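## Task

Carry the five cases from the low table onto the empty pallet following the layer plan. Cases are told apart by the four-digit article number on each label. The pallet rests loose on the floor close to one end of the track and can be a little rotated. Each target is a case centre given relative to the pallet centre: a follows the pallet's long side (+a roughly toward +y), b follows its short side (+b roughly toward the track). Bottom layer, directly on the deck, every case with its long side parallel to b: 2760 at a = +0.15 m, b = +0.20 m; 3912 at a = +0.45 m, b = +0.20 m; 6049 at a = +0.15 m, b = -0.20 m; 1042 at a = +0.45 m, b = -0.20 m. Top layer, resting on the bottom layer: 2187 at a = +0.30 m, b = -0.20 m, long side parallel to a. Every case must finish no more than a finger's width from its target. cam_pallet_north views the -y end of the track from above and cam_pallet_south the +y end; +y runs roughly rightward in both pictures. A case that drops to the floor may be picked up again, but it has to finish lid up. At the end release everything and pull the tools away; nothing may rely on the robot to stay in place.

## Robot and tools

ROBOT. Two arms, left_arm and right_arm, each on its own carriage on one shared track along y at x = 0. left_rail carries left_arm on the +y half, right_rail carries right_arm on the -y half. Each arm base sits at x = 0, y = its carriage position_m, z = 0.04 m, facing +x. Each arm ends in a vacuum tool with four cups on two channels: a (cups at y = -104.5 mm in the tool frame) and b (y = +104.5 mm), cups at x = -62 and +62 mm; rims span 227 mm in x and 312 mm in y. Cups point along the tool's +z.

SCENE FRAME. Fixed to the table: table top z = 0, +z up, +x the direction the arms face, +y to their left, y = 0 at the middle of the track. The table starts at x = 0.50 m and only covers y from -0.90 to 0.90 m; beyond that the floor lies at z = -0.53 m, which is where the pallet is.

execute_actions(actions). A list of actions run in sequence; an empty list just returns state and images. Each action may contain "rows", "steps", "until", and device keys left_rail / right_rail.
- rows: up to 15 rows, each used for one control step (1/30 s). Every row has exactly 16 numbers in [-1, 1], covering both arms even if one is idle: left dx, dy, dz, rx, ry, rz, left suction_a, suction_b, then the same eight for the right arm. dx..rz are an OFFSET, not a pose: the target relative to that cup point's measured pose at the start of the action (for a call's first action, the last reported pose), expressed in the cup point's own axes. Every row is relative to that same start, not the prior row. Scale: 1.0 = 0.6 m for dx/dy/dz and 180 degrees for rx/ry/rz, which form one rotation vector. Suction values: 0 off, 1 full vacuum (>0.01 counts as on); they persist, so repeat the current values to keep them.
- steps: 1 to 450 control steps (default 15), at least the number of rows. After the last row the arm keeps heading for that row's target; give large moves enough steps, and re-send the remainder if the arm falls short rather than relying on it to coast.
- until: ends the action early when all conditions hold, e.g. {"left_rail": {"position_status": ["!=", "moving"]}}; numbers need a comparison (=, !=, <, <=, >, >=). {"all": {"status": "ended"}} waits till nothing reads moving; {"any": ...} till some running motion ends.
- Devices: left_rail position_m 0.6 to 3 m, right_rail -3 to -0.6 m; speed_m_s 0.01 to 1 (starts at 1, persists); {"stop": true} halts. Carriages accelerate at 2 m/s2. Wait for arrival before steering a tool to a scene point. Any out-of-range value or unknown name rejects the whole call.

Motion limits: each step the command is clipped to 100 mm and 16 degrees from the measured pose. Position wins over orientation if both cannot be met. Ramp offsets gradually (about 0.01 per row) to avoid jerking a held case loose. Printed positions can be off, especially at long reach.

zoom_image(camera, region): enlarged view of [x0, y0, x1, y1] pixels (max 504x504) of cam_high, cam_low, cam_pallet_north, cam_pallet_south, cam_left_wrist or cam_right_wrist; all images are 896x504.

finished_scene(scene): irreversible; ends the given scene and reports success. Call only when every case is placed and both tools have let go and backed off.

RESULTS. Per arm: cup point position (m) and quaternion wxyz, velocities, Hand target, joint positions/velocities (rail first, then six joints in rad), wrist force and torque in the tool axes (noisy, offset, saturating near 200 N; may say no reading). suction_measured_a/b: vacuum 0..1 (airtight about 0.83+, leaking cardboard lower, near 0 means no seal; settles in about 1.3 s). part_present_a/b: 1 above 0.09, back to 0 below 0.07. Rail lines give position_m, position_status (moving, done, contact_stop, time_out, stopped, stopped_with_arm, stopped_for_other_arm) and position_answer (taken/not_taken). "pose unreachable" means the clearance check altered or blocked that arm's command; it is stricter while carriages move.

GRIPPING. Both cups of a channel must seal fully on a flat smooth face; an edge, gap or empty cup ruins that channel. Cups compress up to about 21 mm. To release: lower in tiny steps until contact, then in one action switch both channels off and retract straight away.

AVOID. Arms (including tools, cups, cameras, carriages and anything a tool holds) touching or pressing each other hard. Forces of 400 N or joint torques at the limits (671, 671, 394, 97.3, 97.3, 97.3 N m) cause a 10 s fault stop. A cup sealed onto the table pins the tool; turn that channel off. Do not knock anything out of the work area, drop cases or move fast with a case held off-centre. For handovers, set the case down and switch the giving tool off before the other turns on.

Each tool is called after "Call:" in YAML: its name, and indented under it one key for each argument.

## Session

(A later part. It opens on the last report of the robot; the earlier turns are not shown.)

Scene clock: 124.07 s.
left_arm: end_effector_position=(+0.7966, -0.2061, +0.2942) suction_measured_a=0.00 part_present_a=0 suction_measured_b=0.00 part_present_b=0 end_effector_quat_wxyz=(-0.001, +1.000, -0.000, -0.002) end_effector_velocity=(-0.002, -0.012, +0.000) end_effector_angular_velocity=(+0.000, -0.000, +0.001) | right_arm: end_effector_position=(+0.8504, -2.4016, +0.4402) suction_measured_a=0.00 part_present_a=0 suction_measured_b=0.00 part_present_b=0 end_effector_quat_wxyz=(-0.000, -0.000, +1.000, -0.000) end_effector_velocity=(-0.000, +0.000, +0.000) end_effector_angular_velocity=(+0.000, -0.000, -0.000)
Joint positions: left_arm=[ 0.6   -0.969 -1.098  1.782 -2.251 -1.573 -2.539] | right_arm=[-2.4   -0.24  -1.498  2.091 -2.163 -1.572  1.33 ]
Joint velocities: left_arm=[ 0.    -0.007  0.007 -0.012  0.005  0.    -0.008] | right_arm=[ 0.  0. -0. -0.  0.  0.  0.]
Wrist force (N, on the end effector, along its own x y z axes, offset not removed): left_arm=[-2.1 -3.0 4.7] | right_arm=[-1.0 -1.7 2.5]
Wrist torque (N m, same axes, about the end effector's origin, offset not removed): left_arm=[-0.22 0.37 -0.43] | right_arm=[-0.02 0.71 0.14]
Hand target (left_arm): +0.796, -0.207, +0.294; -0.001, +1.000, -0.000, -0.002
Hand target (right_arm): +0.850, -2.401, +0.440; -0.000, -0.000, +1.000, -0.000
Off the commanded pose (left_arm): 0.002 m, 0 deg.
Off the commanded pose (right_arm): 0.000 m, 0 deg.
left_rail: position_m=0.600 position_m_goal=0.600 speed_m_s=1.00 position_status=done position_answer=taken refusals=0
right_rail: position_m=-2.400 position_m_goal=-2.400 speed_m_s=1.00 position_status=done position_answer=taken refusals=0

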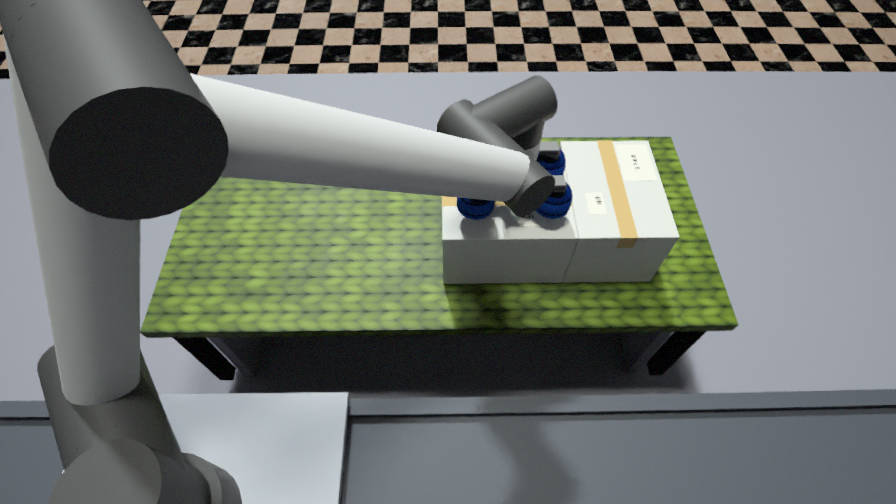

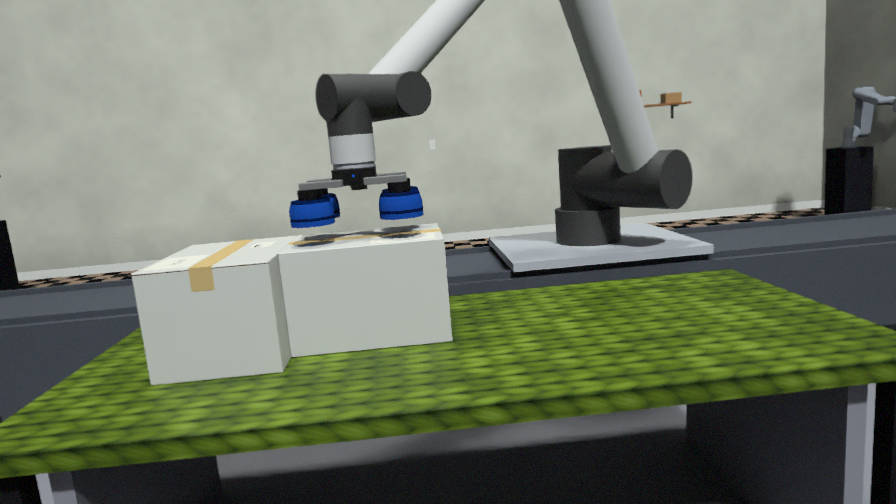

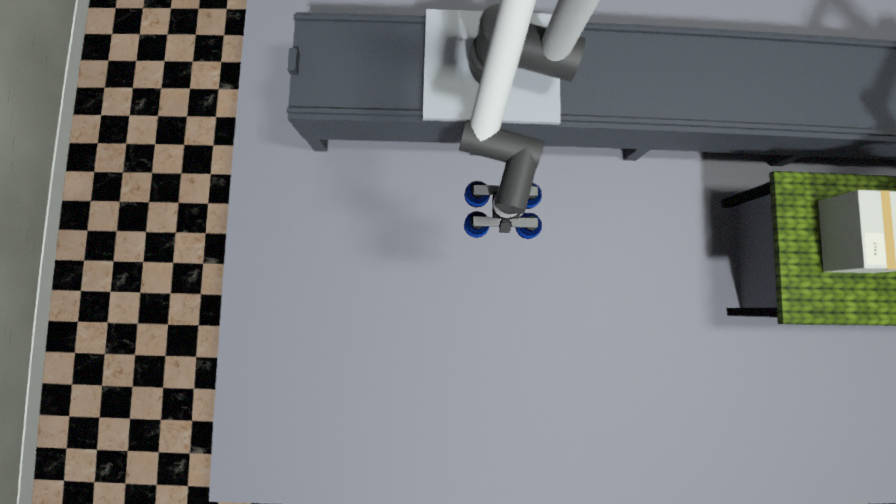

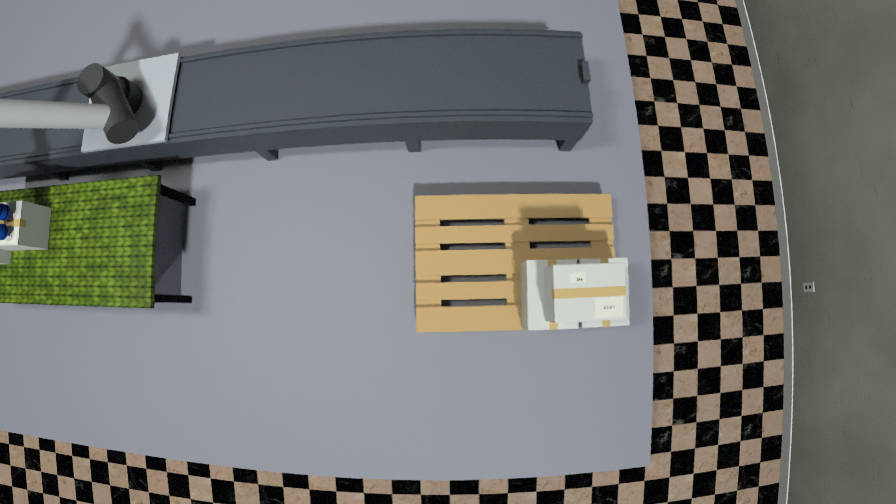

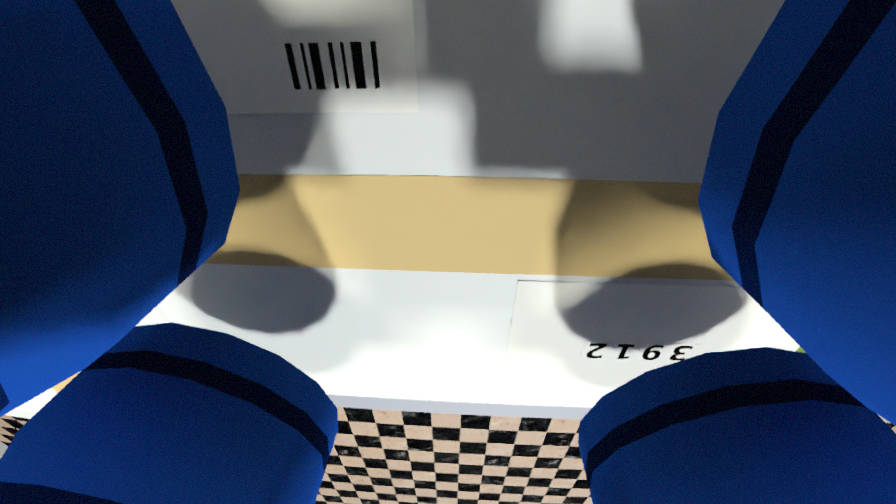

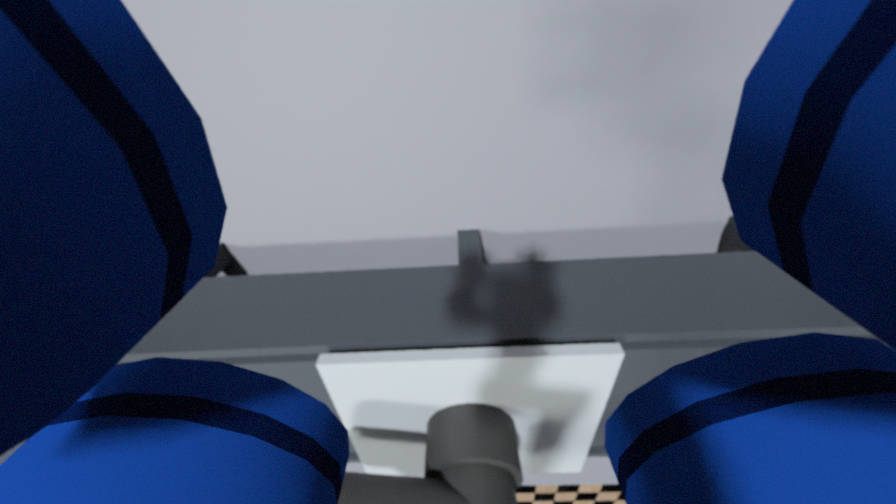

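Call:
execute_actions:
  actions:
    - {"rows":[[0.005,-0.02,0.02,0,0,0,1,1,0,0,0,0,0,0,0,0],[0.005,-0.02,0.04,0,0,0,1,1,0,0,0,0,0,0,0,0],[0.005,-0.02,0.06,0,0,0,1,1,0,0,0,0,0,0,0,0],[0.005,-0.02,0.08,0,0,0,1,1,0,0,0,0,0,0,0,0],[0.005,-0.02,0.098,0,0,0,1,1,0,0,0,0,0,0,0,0]],"steps":30}
    - {"rows":[[0,0,-0.015,0,0,0,1,1,0,0,0,0,0,0,0,0],[0,0,-0.03,0,0,0,1,1,0,0,0,0,0,0,0,0],[0,0,-0.05,0,0,0,1,1,0,0,0,0,0,0,0,0]],"steps":10}
    - {"left_rail":{"position_m":3.0},"rows":[[0,-0.03,-0.015,0,0,0,1,1,0,0,0,0,0,0,0,0],[0,-0.07,-0.015,0,0,0,1,1,0,0,0,0,0,0,0,0],[0,-1,-0.015,0,0,0,1,1,0,0,0,0,0,0,0,0]],"steps":42}
    - {"rows":[[0.03,-1,0.24,0,0,0.498,1,1,0,0,0,0,0,0,0,0]],"steps":48}

Scene clock: 140.40 s.
left_arm: end_effector_position=(+0.8174, +3.3976, +0.1261) suction_measured_a=0.91 part_present_a=1 suction_measured_b=0.91 part_present_b=1 end_effector_quat_wxyz=(+0.001, +0.715, -0.699, -0.002) end_effector_velocity=(+0.003, +0.010, -0.003) end_effector_angular_velocity=(-0.030, +0.012, -0.135) | right_arm: end_effector_position=(+0.8504, -2.4016, +0.4402) suction_measured_a=0.00 part_present_a=0 suction_measured_b=0.00 part_present_b=0 end_effector_quat_wxyz=(-0.000, -0.000, +1.000, -0.000) end_effector_velocity=(+0.000, -0.000, -0.000) end_effector_angular_velocity=(-0.000, +0.000, +0.000)
Joint positions: left_arm=[ 3.     0.229 -1.121  2.186 -2.633 -1.568  0.207] | right_arm=[-2.4   -0.24  -1.498  2.091 -2.163 -1.572  1.33 ]
Joint velocities: left_arm=[ 0.     0.019  0.009 -0.02   0.029 -0.026  0.153] | right_arm=[ 0.  0.  0.  0.  0. -0. -0.]
Wrist force (N, on the end effector, along its own x y z axes, offset not removed): left_arm=[-3.9 0.2 -18.7] | right_arm=[6.7 2.0 -5.6]
Wrist torque (N m, same axes, about the end effector's origin, offset not removed): left_arm=[2.63 1.56 0.19] | right_arm=[0.58 -0.56 0.33]
Hand target (left_arm): +0.818, +3.399, +0.126; +0.002, +0.710, -0.705, -0.001
Hand target (right_arm): +0.850, -2.401, +0.440; -0.000, -0.000, +1.000, -0.000
Off the commanded pose (left_arm): 0.002 m, 1 deg.
Off the commanded pose (right_arm): 0.000 m, 0 deg.
left_rail: position_m=3.000 position_m_goal=3.000 speed_m_s=1.00 position_status=done position_answer=taken refusals=0
right_rail: position_m=-2.400 position_m_goal=-2.400 speed_m_s=1.00 position_status=done position_answer=taken refusals=0

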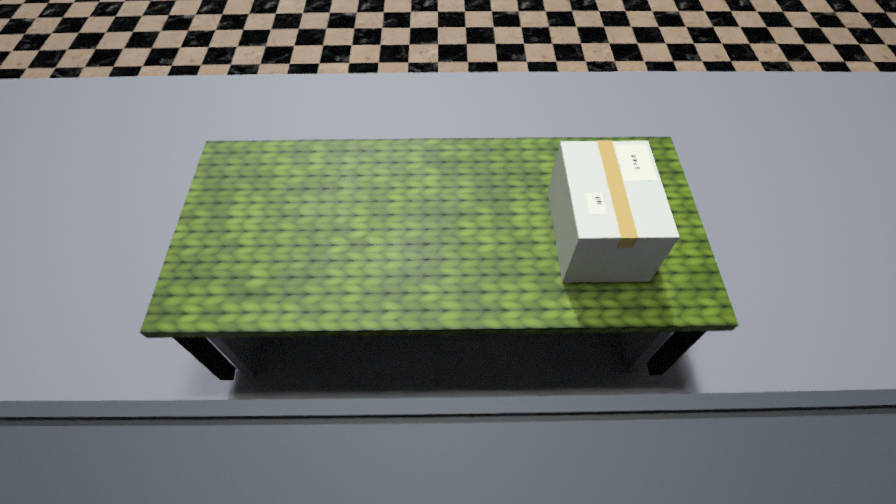

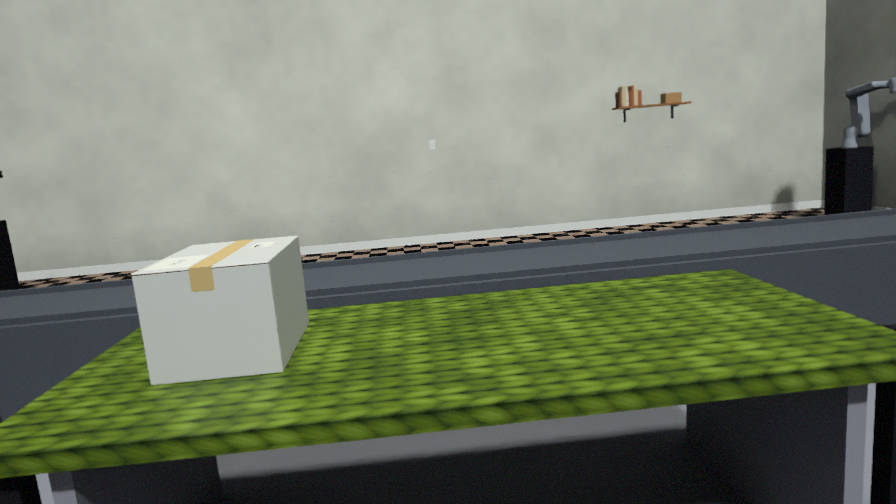

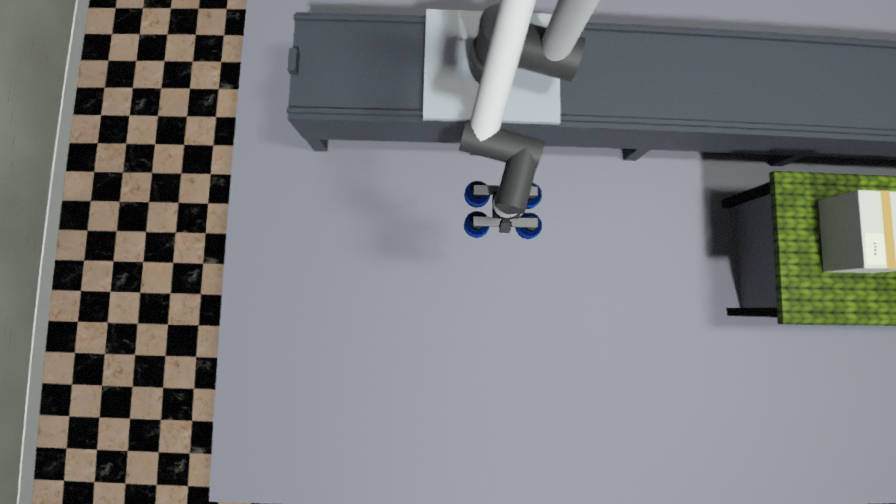

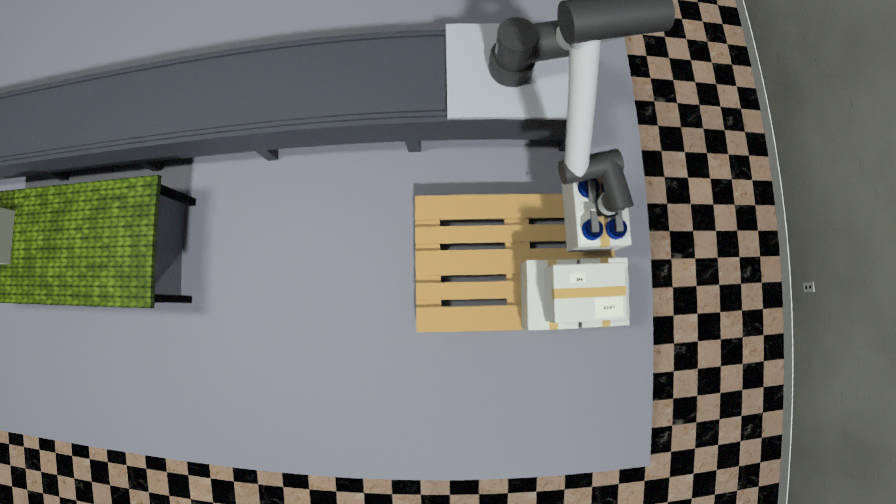

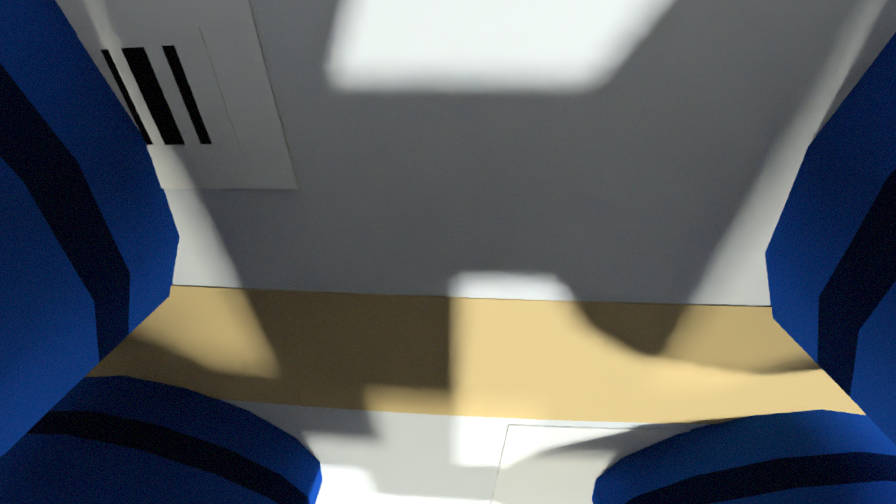

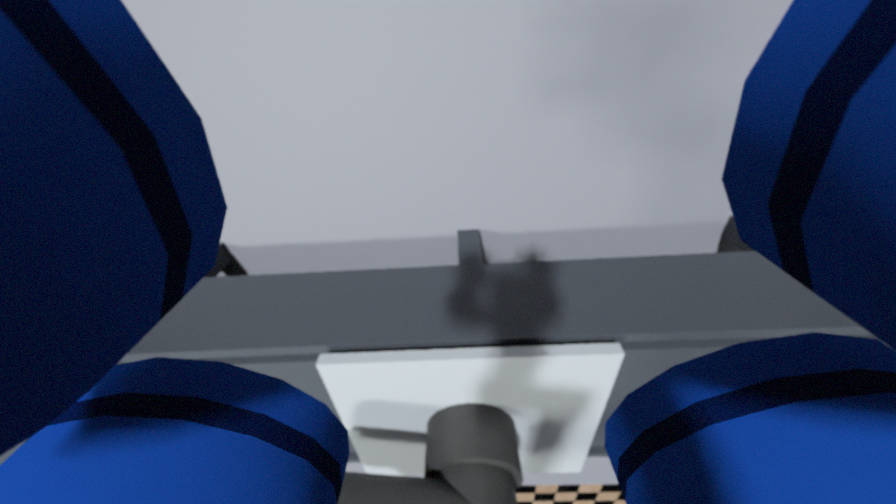

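Call:
execute_actions:
  actions:
    - {"rows":[[-0.03,0,0.05,0,0,0.005,1,1,0,0,0,0,0,0,0,0],[-0.06,0,0.1,0,0,0.005,1,1,0,0,0,0,0,0,0,0],[-0.143,-0.018,0.477,0,0,0.005,1,1,0,0,0,0,0,0,0,0]],"steps":35}

Call:
zoom_image:
  camera: "cam_pallet_south"
  region: [500, 170, 660, 290]

Scene clock: 144.27 s.
left_arm: end_effector_position=(+0.8260, +3.4841, -0.1595) suction_measured_a=0.91 part_present_a=1 suction_measured_b=0.91 part_present_b=1 end_effector_quat_wxyz=(+0.001, +0.709, -0.705, -0.002) end_effector_velocity=(+0.001, +0.001, -0.003) end_effector_angular_velocity=(+0.000, -0.000, -0.000) | right_arm: end_effector_position=(+0.8504, -2.4016, +0.4402) suction_measured_a=0.00 part_present_a=0 suction_measured_b=0.00 part_present_b=0 end_effector_quat_wxyz=(-0.000, -0.000, +1.000, -0.000) end_effector_velocity=(+0.000, -0.000, -0.000) end_effector_angular_velocity=(-0.000, +0.000, -0.000)
Joint positions: left_arm=[ 3.     0.318 -0.722  2.113 -2.959 -1.569  0.312] | right_arm=[-2.4   -0.24  -1.498  2.091 -2.163 -1.572  1.33 ]
Joint velocities: left_arm=[ 0.     0.001  0.004 -0.002 -0.002 -0.     0.001] | right_arm=[ 0. -0.  0. -0.  0. -0.  0.]
Wrist force (N, on the end effector, along its own x y z axes, offset not removed): left_arm=[-5.0 -7.2 -13.7] | right_arm=[3.2 0.9 0.7]
Wrist torque (N m, same axes, about the end effector's origin, offset not removed): left_arm=[1.58 1.56 -0.36] | right_arm=[0.64 0.09 0.21]
Hand target (left_arm): +0.826, +3.484, -0.160; +0.001, +0.709, -0.705, -0.002
Hand target (right_arm): +0.850, -2.401, +0.440; -0.000, -0.000, +1.000, -0.000
Off the commanded pose (left_arm): 0.001 m, 0 deg.
Off the commanded pose (right_arm): 0.000 m, 0 deg.
left_rail: position_m=3.000 position_m_goal=3.000 speed_m_s=1.00 position_status=done position_answer=taken refusals=0
right_rail: position_m=-2.400 position_m_goal=-2.400 speed_m_s=1.00 position_status=done position_answer=taken refusals=0

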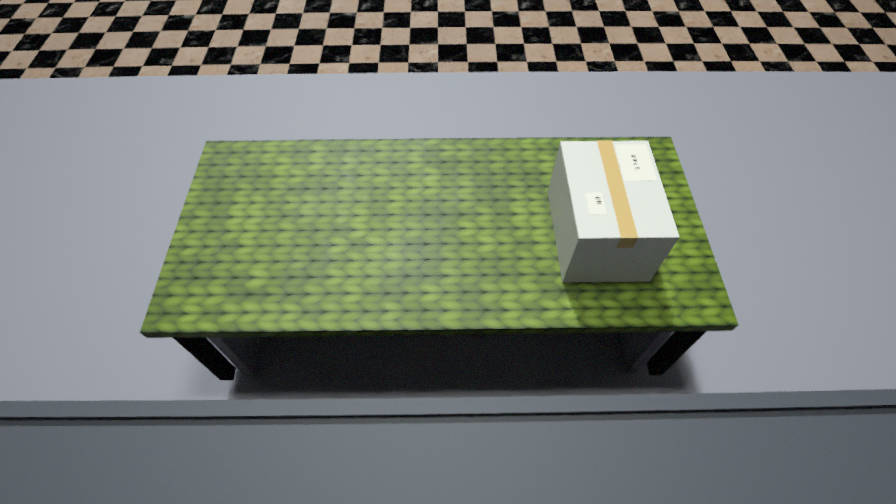

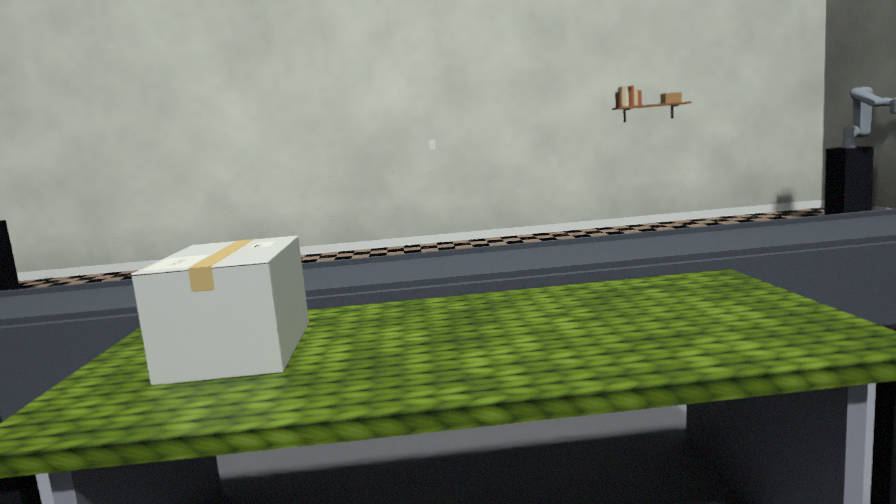

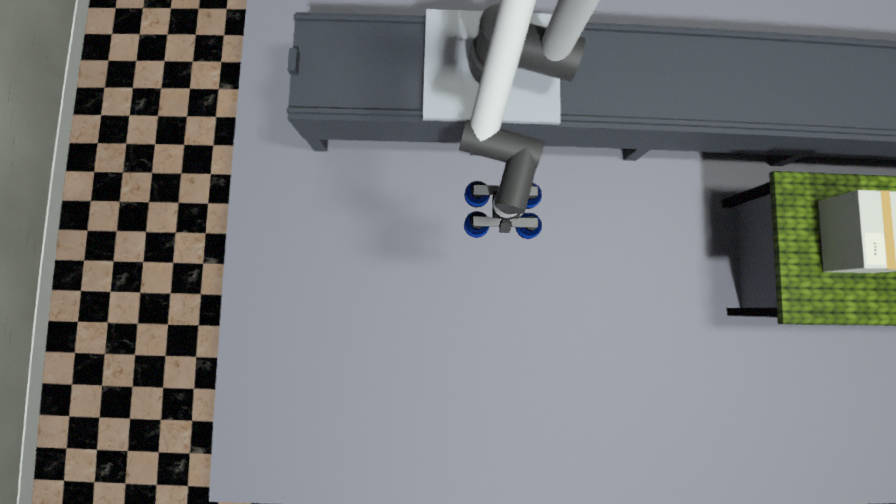

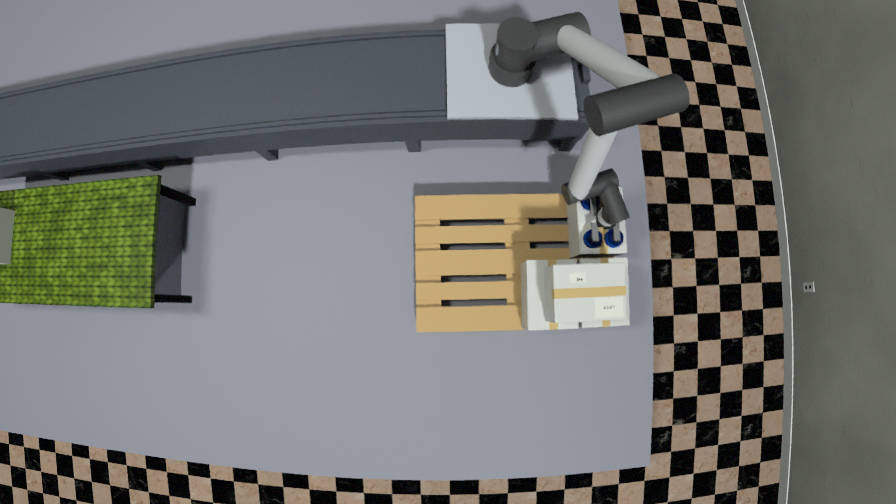

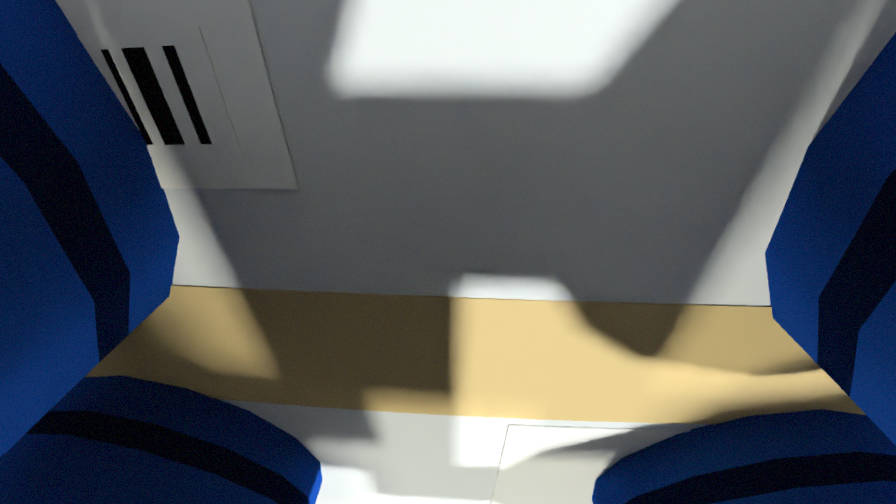

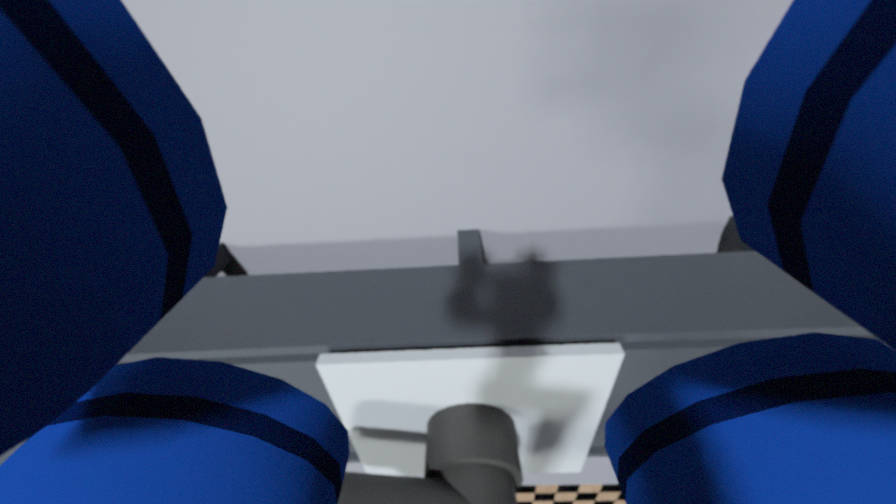

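Region (500, 170, 660, 290) of cam_pallet_south's 896x504 image, scaled by 3.150, with more detail than that image has; it fills the top 378 rows of this view, and the rest is white.

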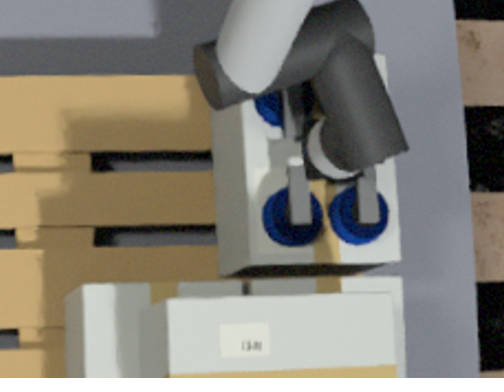

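Call:
execute_actions:
  actions:
    - {"rows":[[0,0,0.0045,0,0,0,1,1,0,0,0,0,0,0,0,0]],"steps":9}
    - {"rows":[[0,0,0,0,0,0,0,0,0,0,0,0,0,0,0,0],[0,0,-0.003,0,0,0,0,0,0,0,0,0,0,0,0,0],[0,0,-0.007,0,0,0,0,0,0,0,0,0,0,0,0,0],[0,0,-0.012,0,0,0,0,0,0,0,0,0,0,0,0,0],[0,0,-0.018,0,0,0,0,0,0,0,0,0,0,0,0,0],[0,0,-0.025,0,0,0,0,0,0,0,0,0,0,0,0,0],[0,0,-0.033,0,0,0,0,0,0,0,0,0,0,0,0,0],[0,0,-0.045,0,0,0,0,0,0,0,0,0,0,0,0,0],[0,0,-0.06,0,0,0,0,0,0,0,0,0,0,0,0,0],[0,0,-0.09,0,0,0,0,0,0,0,0,0,0,0,0,0]],"steps":17}
    - {"left_rail":{"position_m":0.6},"rows":[[0.8,-0.027,-0.69,0,0,0.002,0,0,0,0,0,0,0,0,0,0]],"steps":45}
    - {"rows":[[1,0,0,0,0,0,0,0,0,0,0,0,0,0,0,0]],"steps":42}
    - {"rows":[[0.915,0,0,0,0,0,0,0,0,0,0,0,0,0,0,0]],"steps":43}

Scene clock: 156.77 s.
left_arm: end_effector_position=(+0.8420, -0.5360, +0.2928) suction_measured_a=0.00 part_present_a=0 suction_measured_b=0.00 part_present_b=0 end_effector_quat_wxyz=(-0.001, +0.707, -0.707, -0.002) end_effector_velocity=(+0.004, -0.015, +0.000) end_effector_angular_velocity=(+0.002, +0.003, +0.000) | right_arm: end_effector_position=(+0.8504, -2.4016, +0.4402) suction_measured_a=0.00 part_present_a=0 suction_measured_b=0.00 part_present_b=0 end_effector_quat_wxyz=(-0.000, -0.000, +1.000, -0.000) end_effector_velocity=(-0.000, +0.000, +0.000) end_effector_angular_velocity=(+0.000, -0.000, +0.000)
Joint positions: left_arm=[ 0.6   -1.076 -0.819  1.279 -2.027 -1.569 -1.075] | right_arm=[-2.4   -0.24  -1.498  2.091 -2.163 -1.572  1.33 ]
Joint velocities: left_arm=[ 0.    -0.002  0.016 -0.032  0.019 -0.001 -0.002] | right_arm=[ 0. -0. -0.  0.  0.  0. -0.]
Wrist force (N, on the end effector, along its own x y z axes, offset not removed): left_arm=[-6.0 5.4 2.2] | right_arm=[4.2 0.3 4.7]
Wrist torque (N m, same axes, about the end effector's origin, offset not removed): left_arm=[0.95 1.16 -0.33] | right_arm=[0.16 -0.32 0.27]
Hand target (left_arm): +0.842, -0.538, +0.293; -0.001, +0.707, -0.707, -0.002
Hand target (right_arm): +0.850, -2.401, +0.440; -0.000, -0.000, +1.000, -0.000
Off the commanded pose (left_arm): 0.002 m, 0 deg.
Off the commanded pose (right_arm): 0.000 m, 0 deg.
left_rail: position_m=0.600 position_m_goal=0.600 speed_m_s=1.00 position_status=done position_answer=taken refusals=0
right_rail: position_m=-2.400 position_m_goal=-2.400 speed_m_s=1.00 position_status=done position_answer=taken refusals=0

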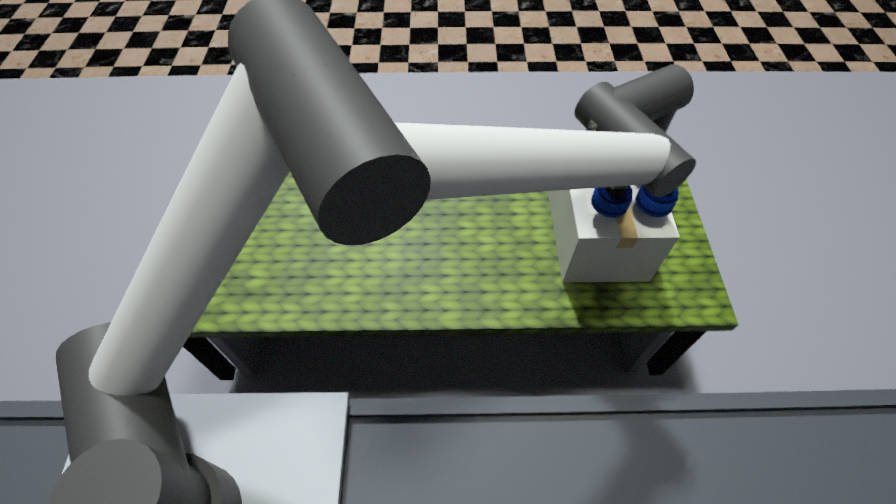

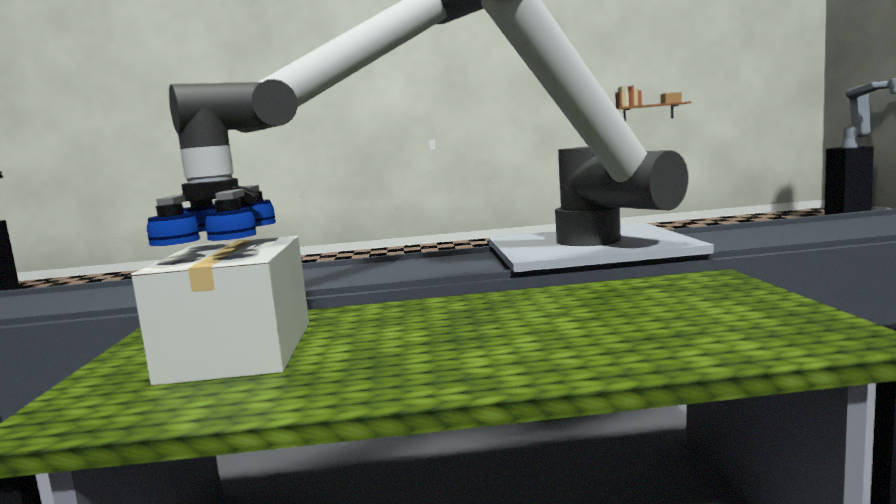

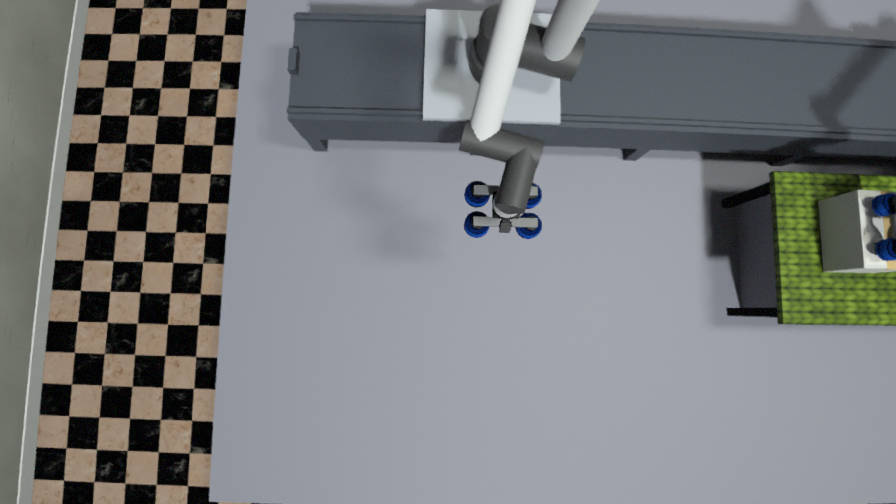

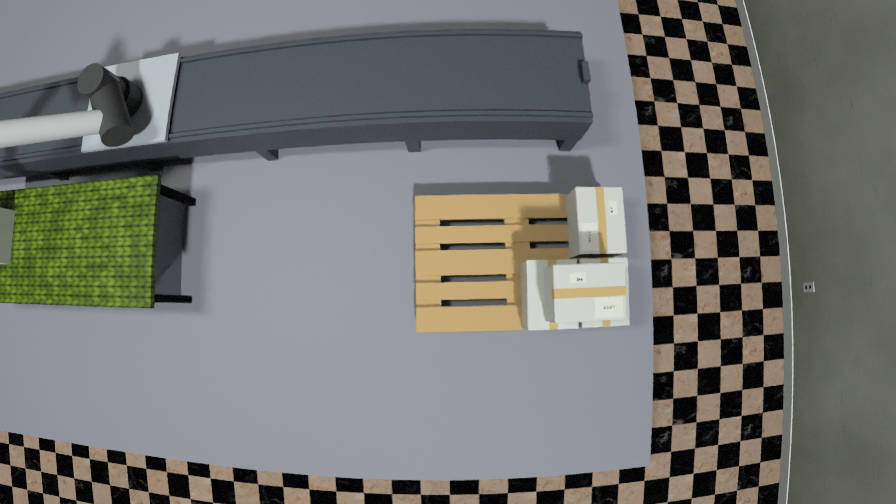

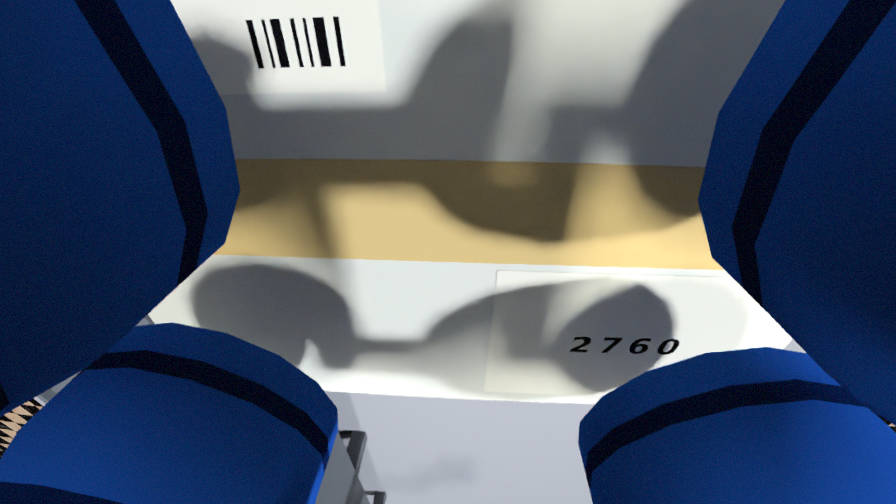

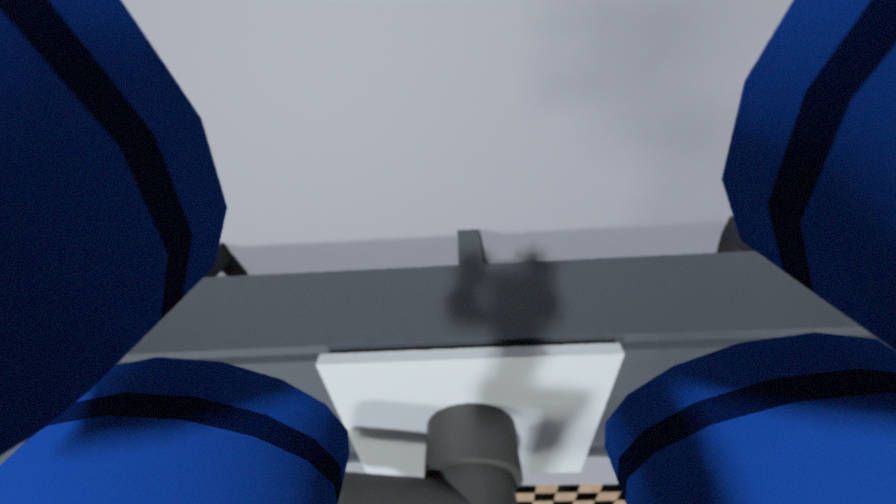

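Call:
execute_actions:
  actions:
    - {"rows":[[-0.007,-0.002,0.03,0,0,0,1,1,0,0,0,0,0,0,0,0],[-0.007,-0.002,0.06,0,0,0,1,1,0,0,0,0,0,0,0,0],[-0.007,-0.002,0.096,0,0,0,1,1,0,0,0,0,0,0,0,0]],"steps":30}
    - {"rows":[[0,0,-0.015,0,0,0,1,1,0,0,0,0,0,0,0,0],[0,0,-0.03,0,0,0,1,1,0,0,0,0,0,0,0,0],[0,0,-0.05,0,0,0,1,1,0,0,0,0,0,0,0,0]],"steps":10}
    - {"left_rail":{"position_m":3.0},"rows":[[-0.03,0,-0.015,0,0,0,1,1,0,0,0,0,0,0,0,0],[-0.07,0,-0.015,0,0,0,1,1,0,0,0,0,0,0,0,0],[-1,0,-0.03,0,0,0,1,1,0,0,0,0,0,0,0,0]],"steps":44}
    - {"rows":[[-1,0.035,0.27,0,0,-0.002,1,1,0,0,0,0,0,0,0,0]],"steps":46}

Scene clock: 166.17 s.
left_arm: end_effector_position=(+0.8239, +3.0621, +0.1209) suction_measured_a=0.91 part_present_a=1 suction_measured_b=0.91 part_present_b=1 end_effector_quat_wxyz=(+0.000, +0.709, -0.705, -0.001) end_effector_velocity=(+0.004, +0.015, -0.004) end_effector_angular_velocity=(-0.000, -0.002, -0.003) | right_arm: end_effector_position=(+0.8504, -2.4016, +0.4402) suction_measured_a=0.00 part_present_a=0 suction_measured_b=0.00 part_present_b=0 end_effector_quat_wxyz=(-0.000, -0.000, +1.000, -0.000) end_effector_velocity=(+0.000, +0.000, -0.000) end_effector_angular_velocity=(+0.000, +0.000, -0.000)
Joint positions: left_arm=[ 3.    -0.171 -1.171  2.307 -2.704 -1.57  -0.177] | right_arm=[-2.4   -0.24  -1.498  2.091 -2.163 -1.572  1.33 ]
Joint velocities: left_arm=[ 0.     0.019  0.009 -0.006 -0.005  0.     0.022] | right_arm=[ 0. -0.  0. -0.  0.  0.  0.]
Wrist force (N, on the end effector, along its own x y z axes, offset not removed): left_arm=[2.8 -1.1 -25.4] | right_arm=[1.0 -0.5 -5.7]
Wrist torque (N m, same axes, about the end effector's origin, offset not removed): left_arm=[-1.59 0.09 -0.01] | right_arm=[0.33 0.23 0.33]
Hand target (left_arm): +0.824, +3.064, +0.120; +0.000, +0.709, -0.705, -0.001
Hand target (right_arm): +0.850, -2.401, +0.440; -0.000, -0.000, +1.000, -0.000
Off the commanded pose (left_arm): 0.003 m, 0 deg.
Off the commanded pose (right_arm): 0.000 m, 0 deg.
left_rail: position_m=3.000 position_m_goal=3.000 speed_m_s=1.00 position_status=done position_answer=taken refusals=0
right_rail: position_m=-2.400 position_m_goal=-2.400 speed_m_s=1.00 position_status=done position_answer=taken refusals=0

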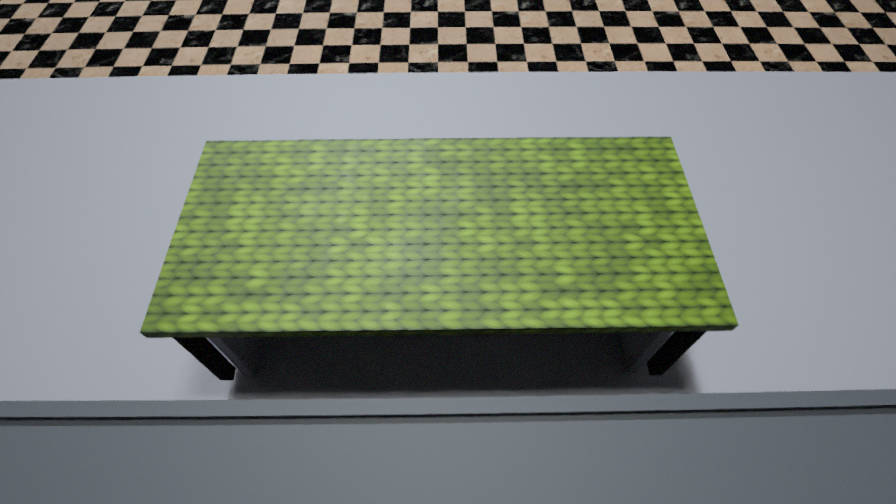

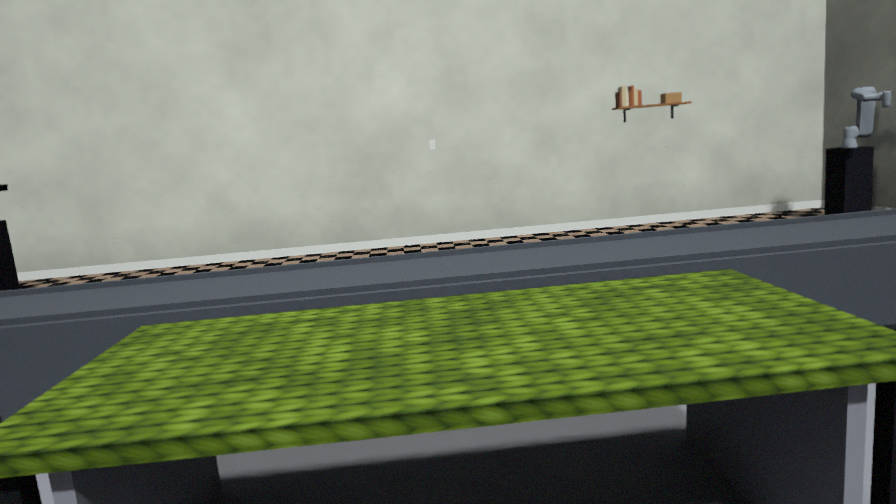

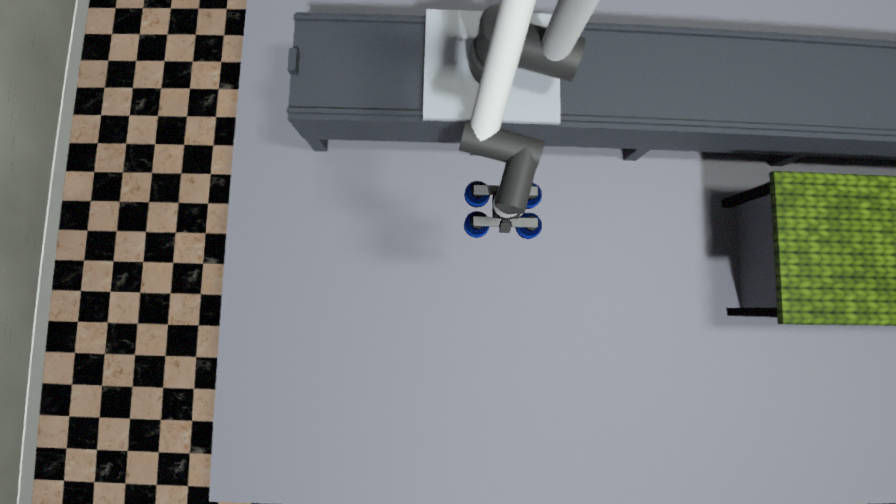

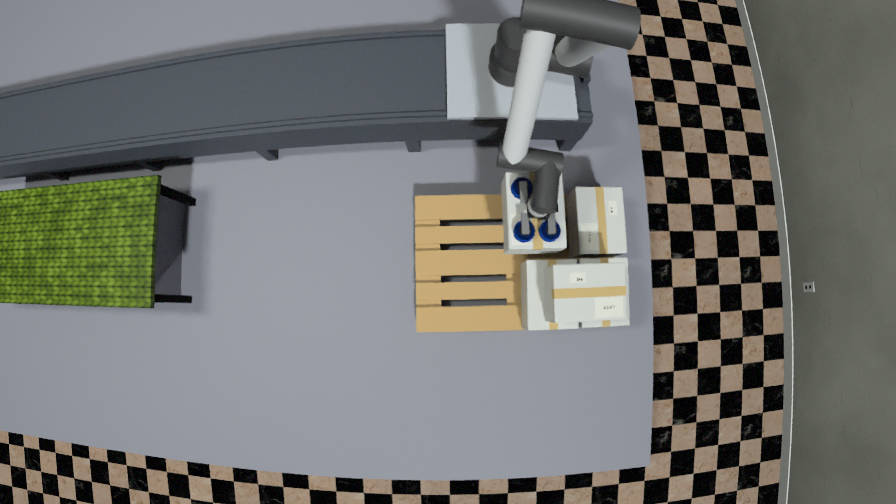

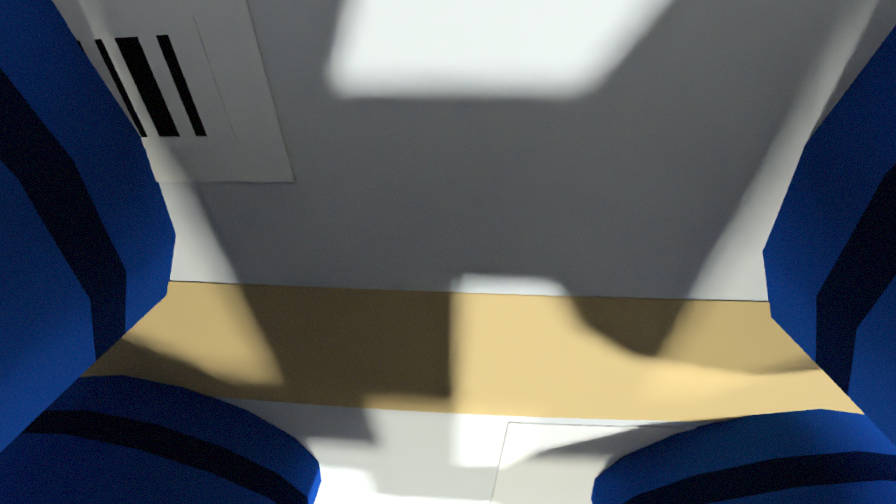

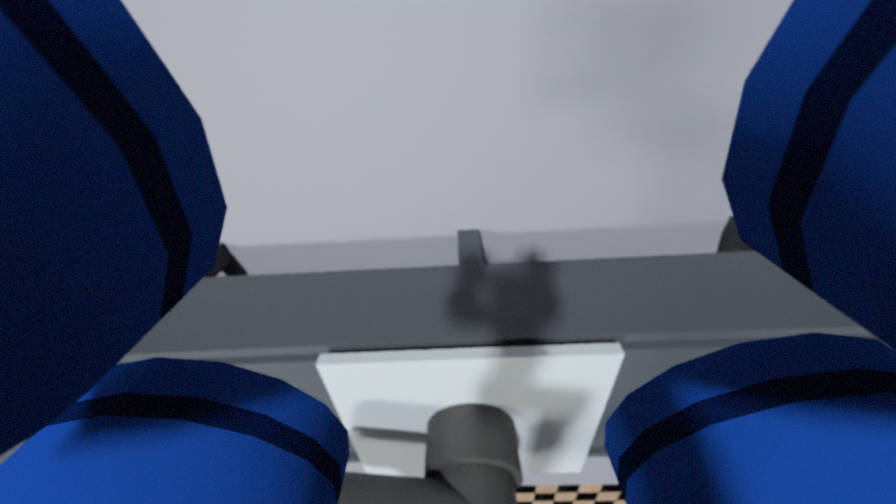

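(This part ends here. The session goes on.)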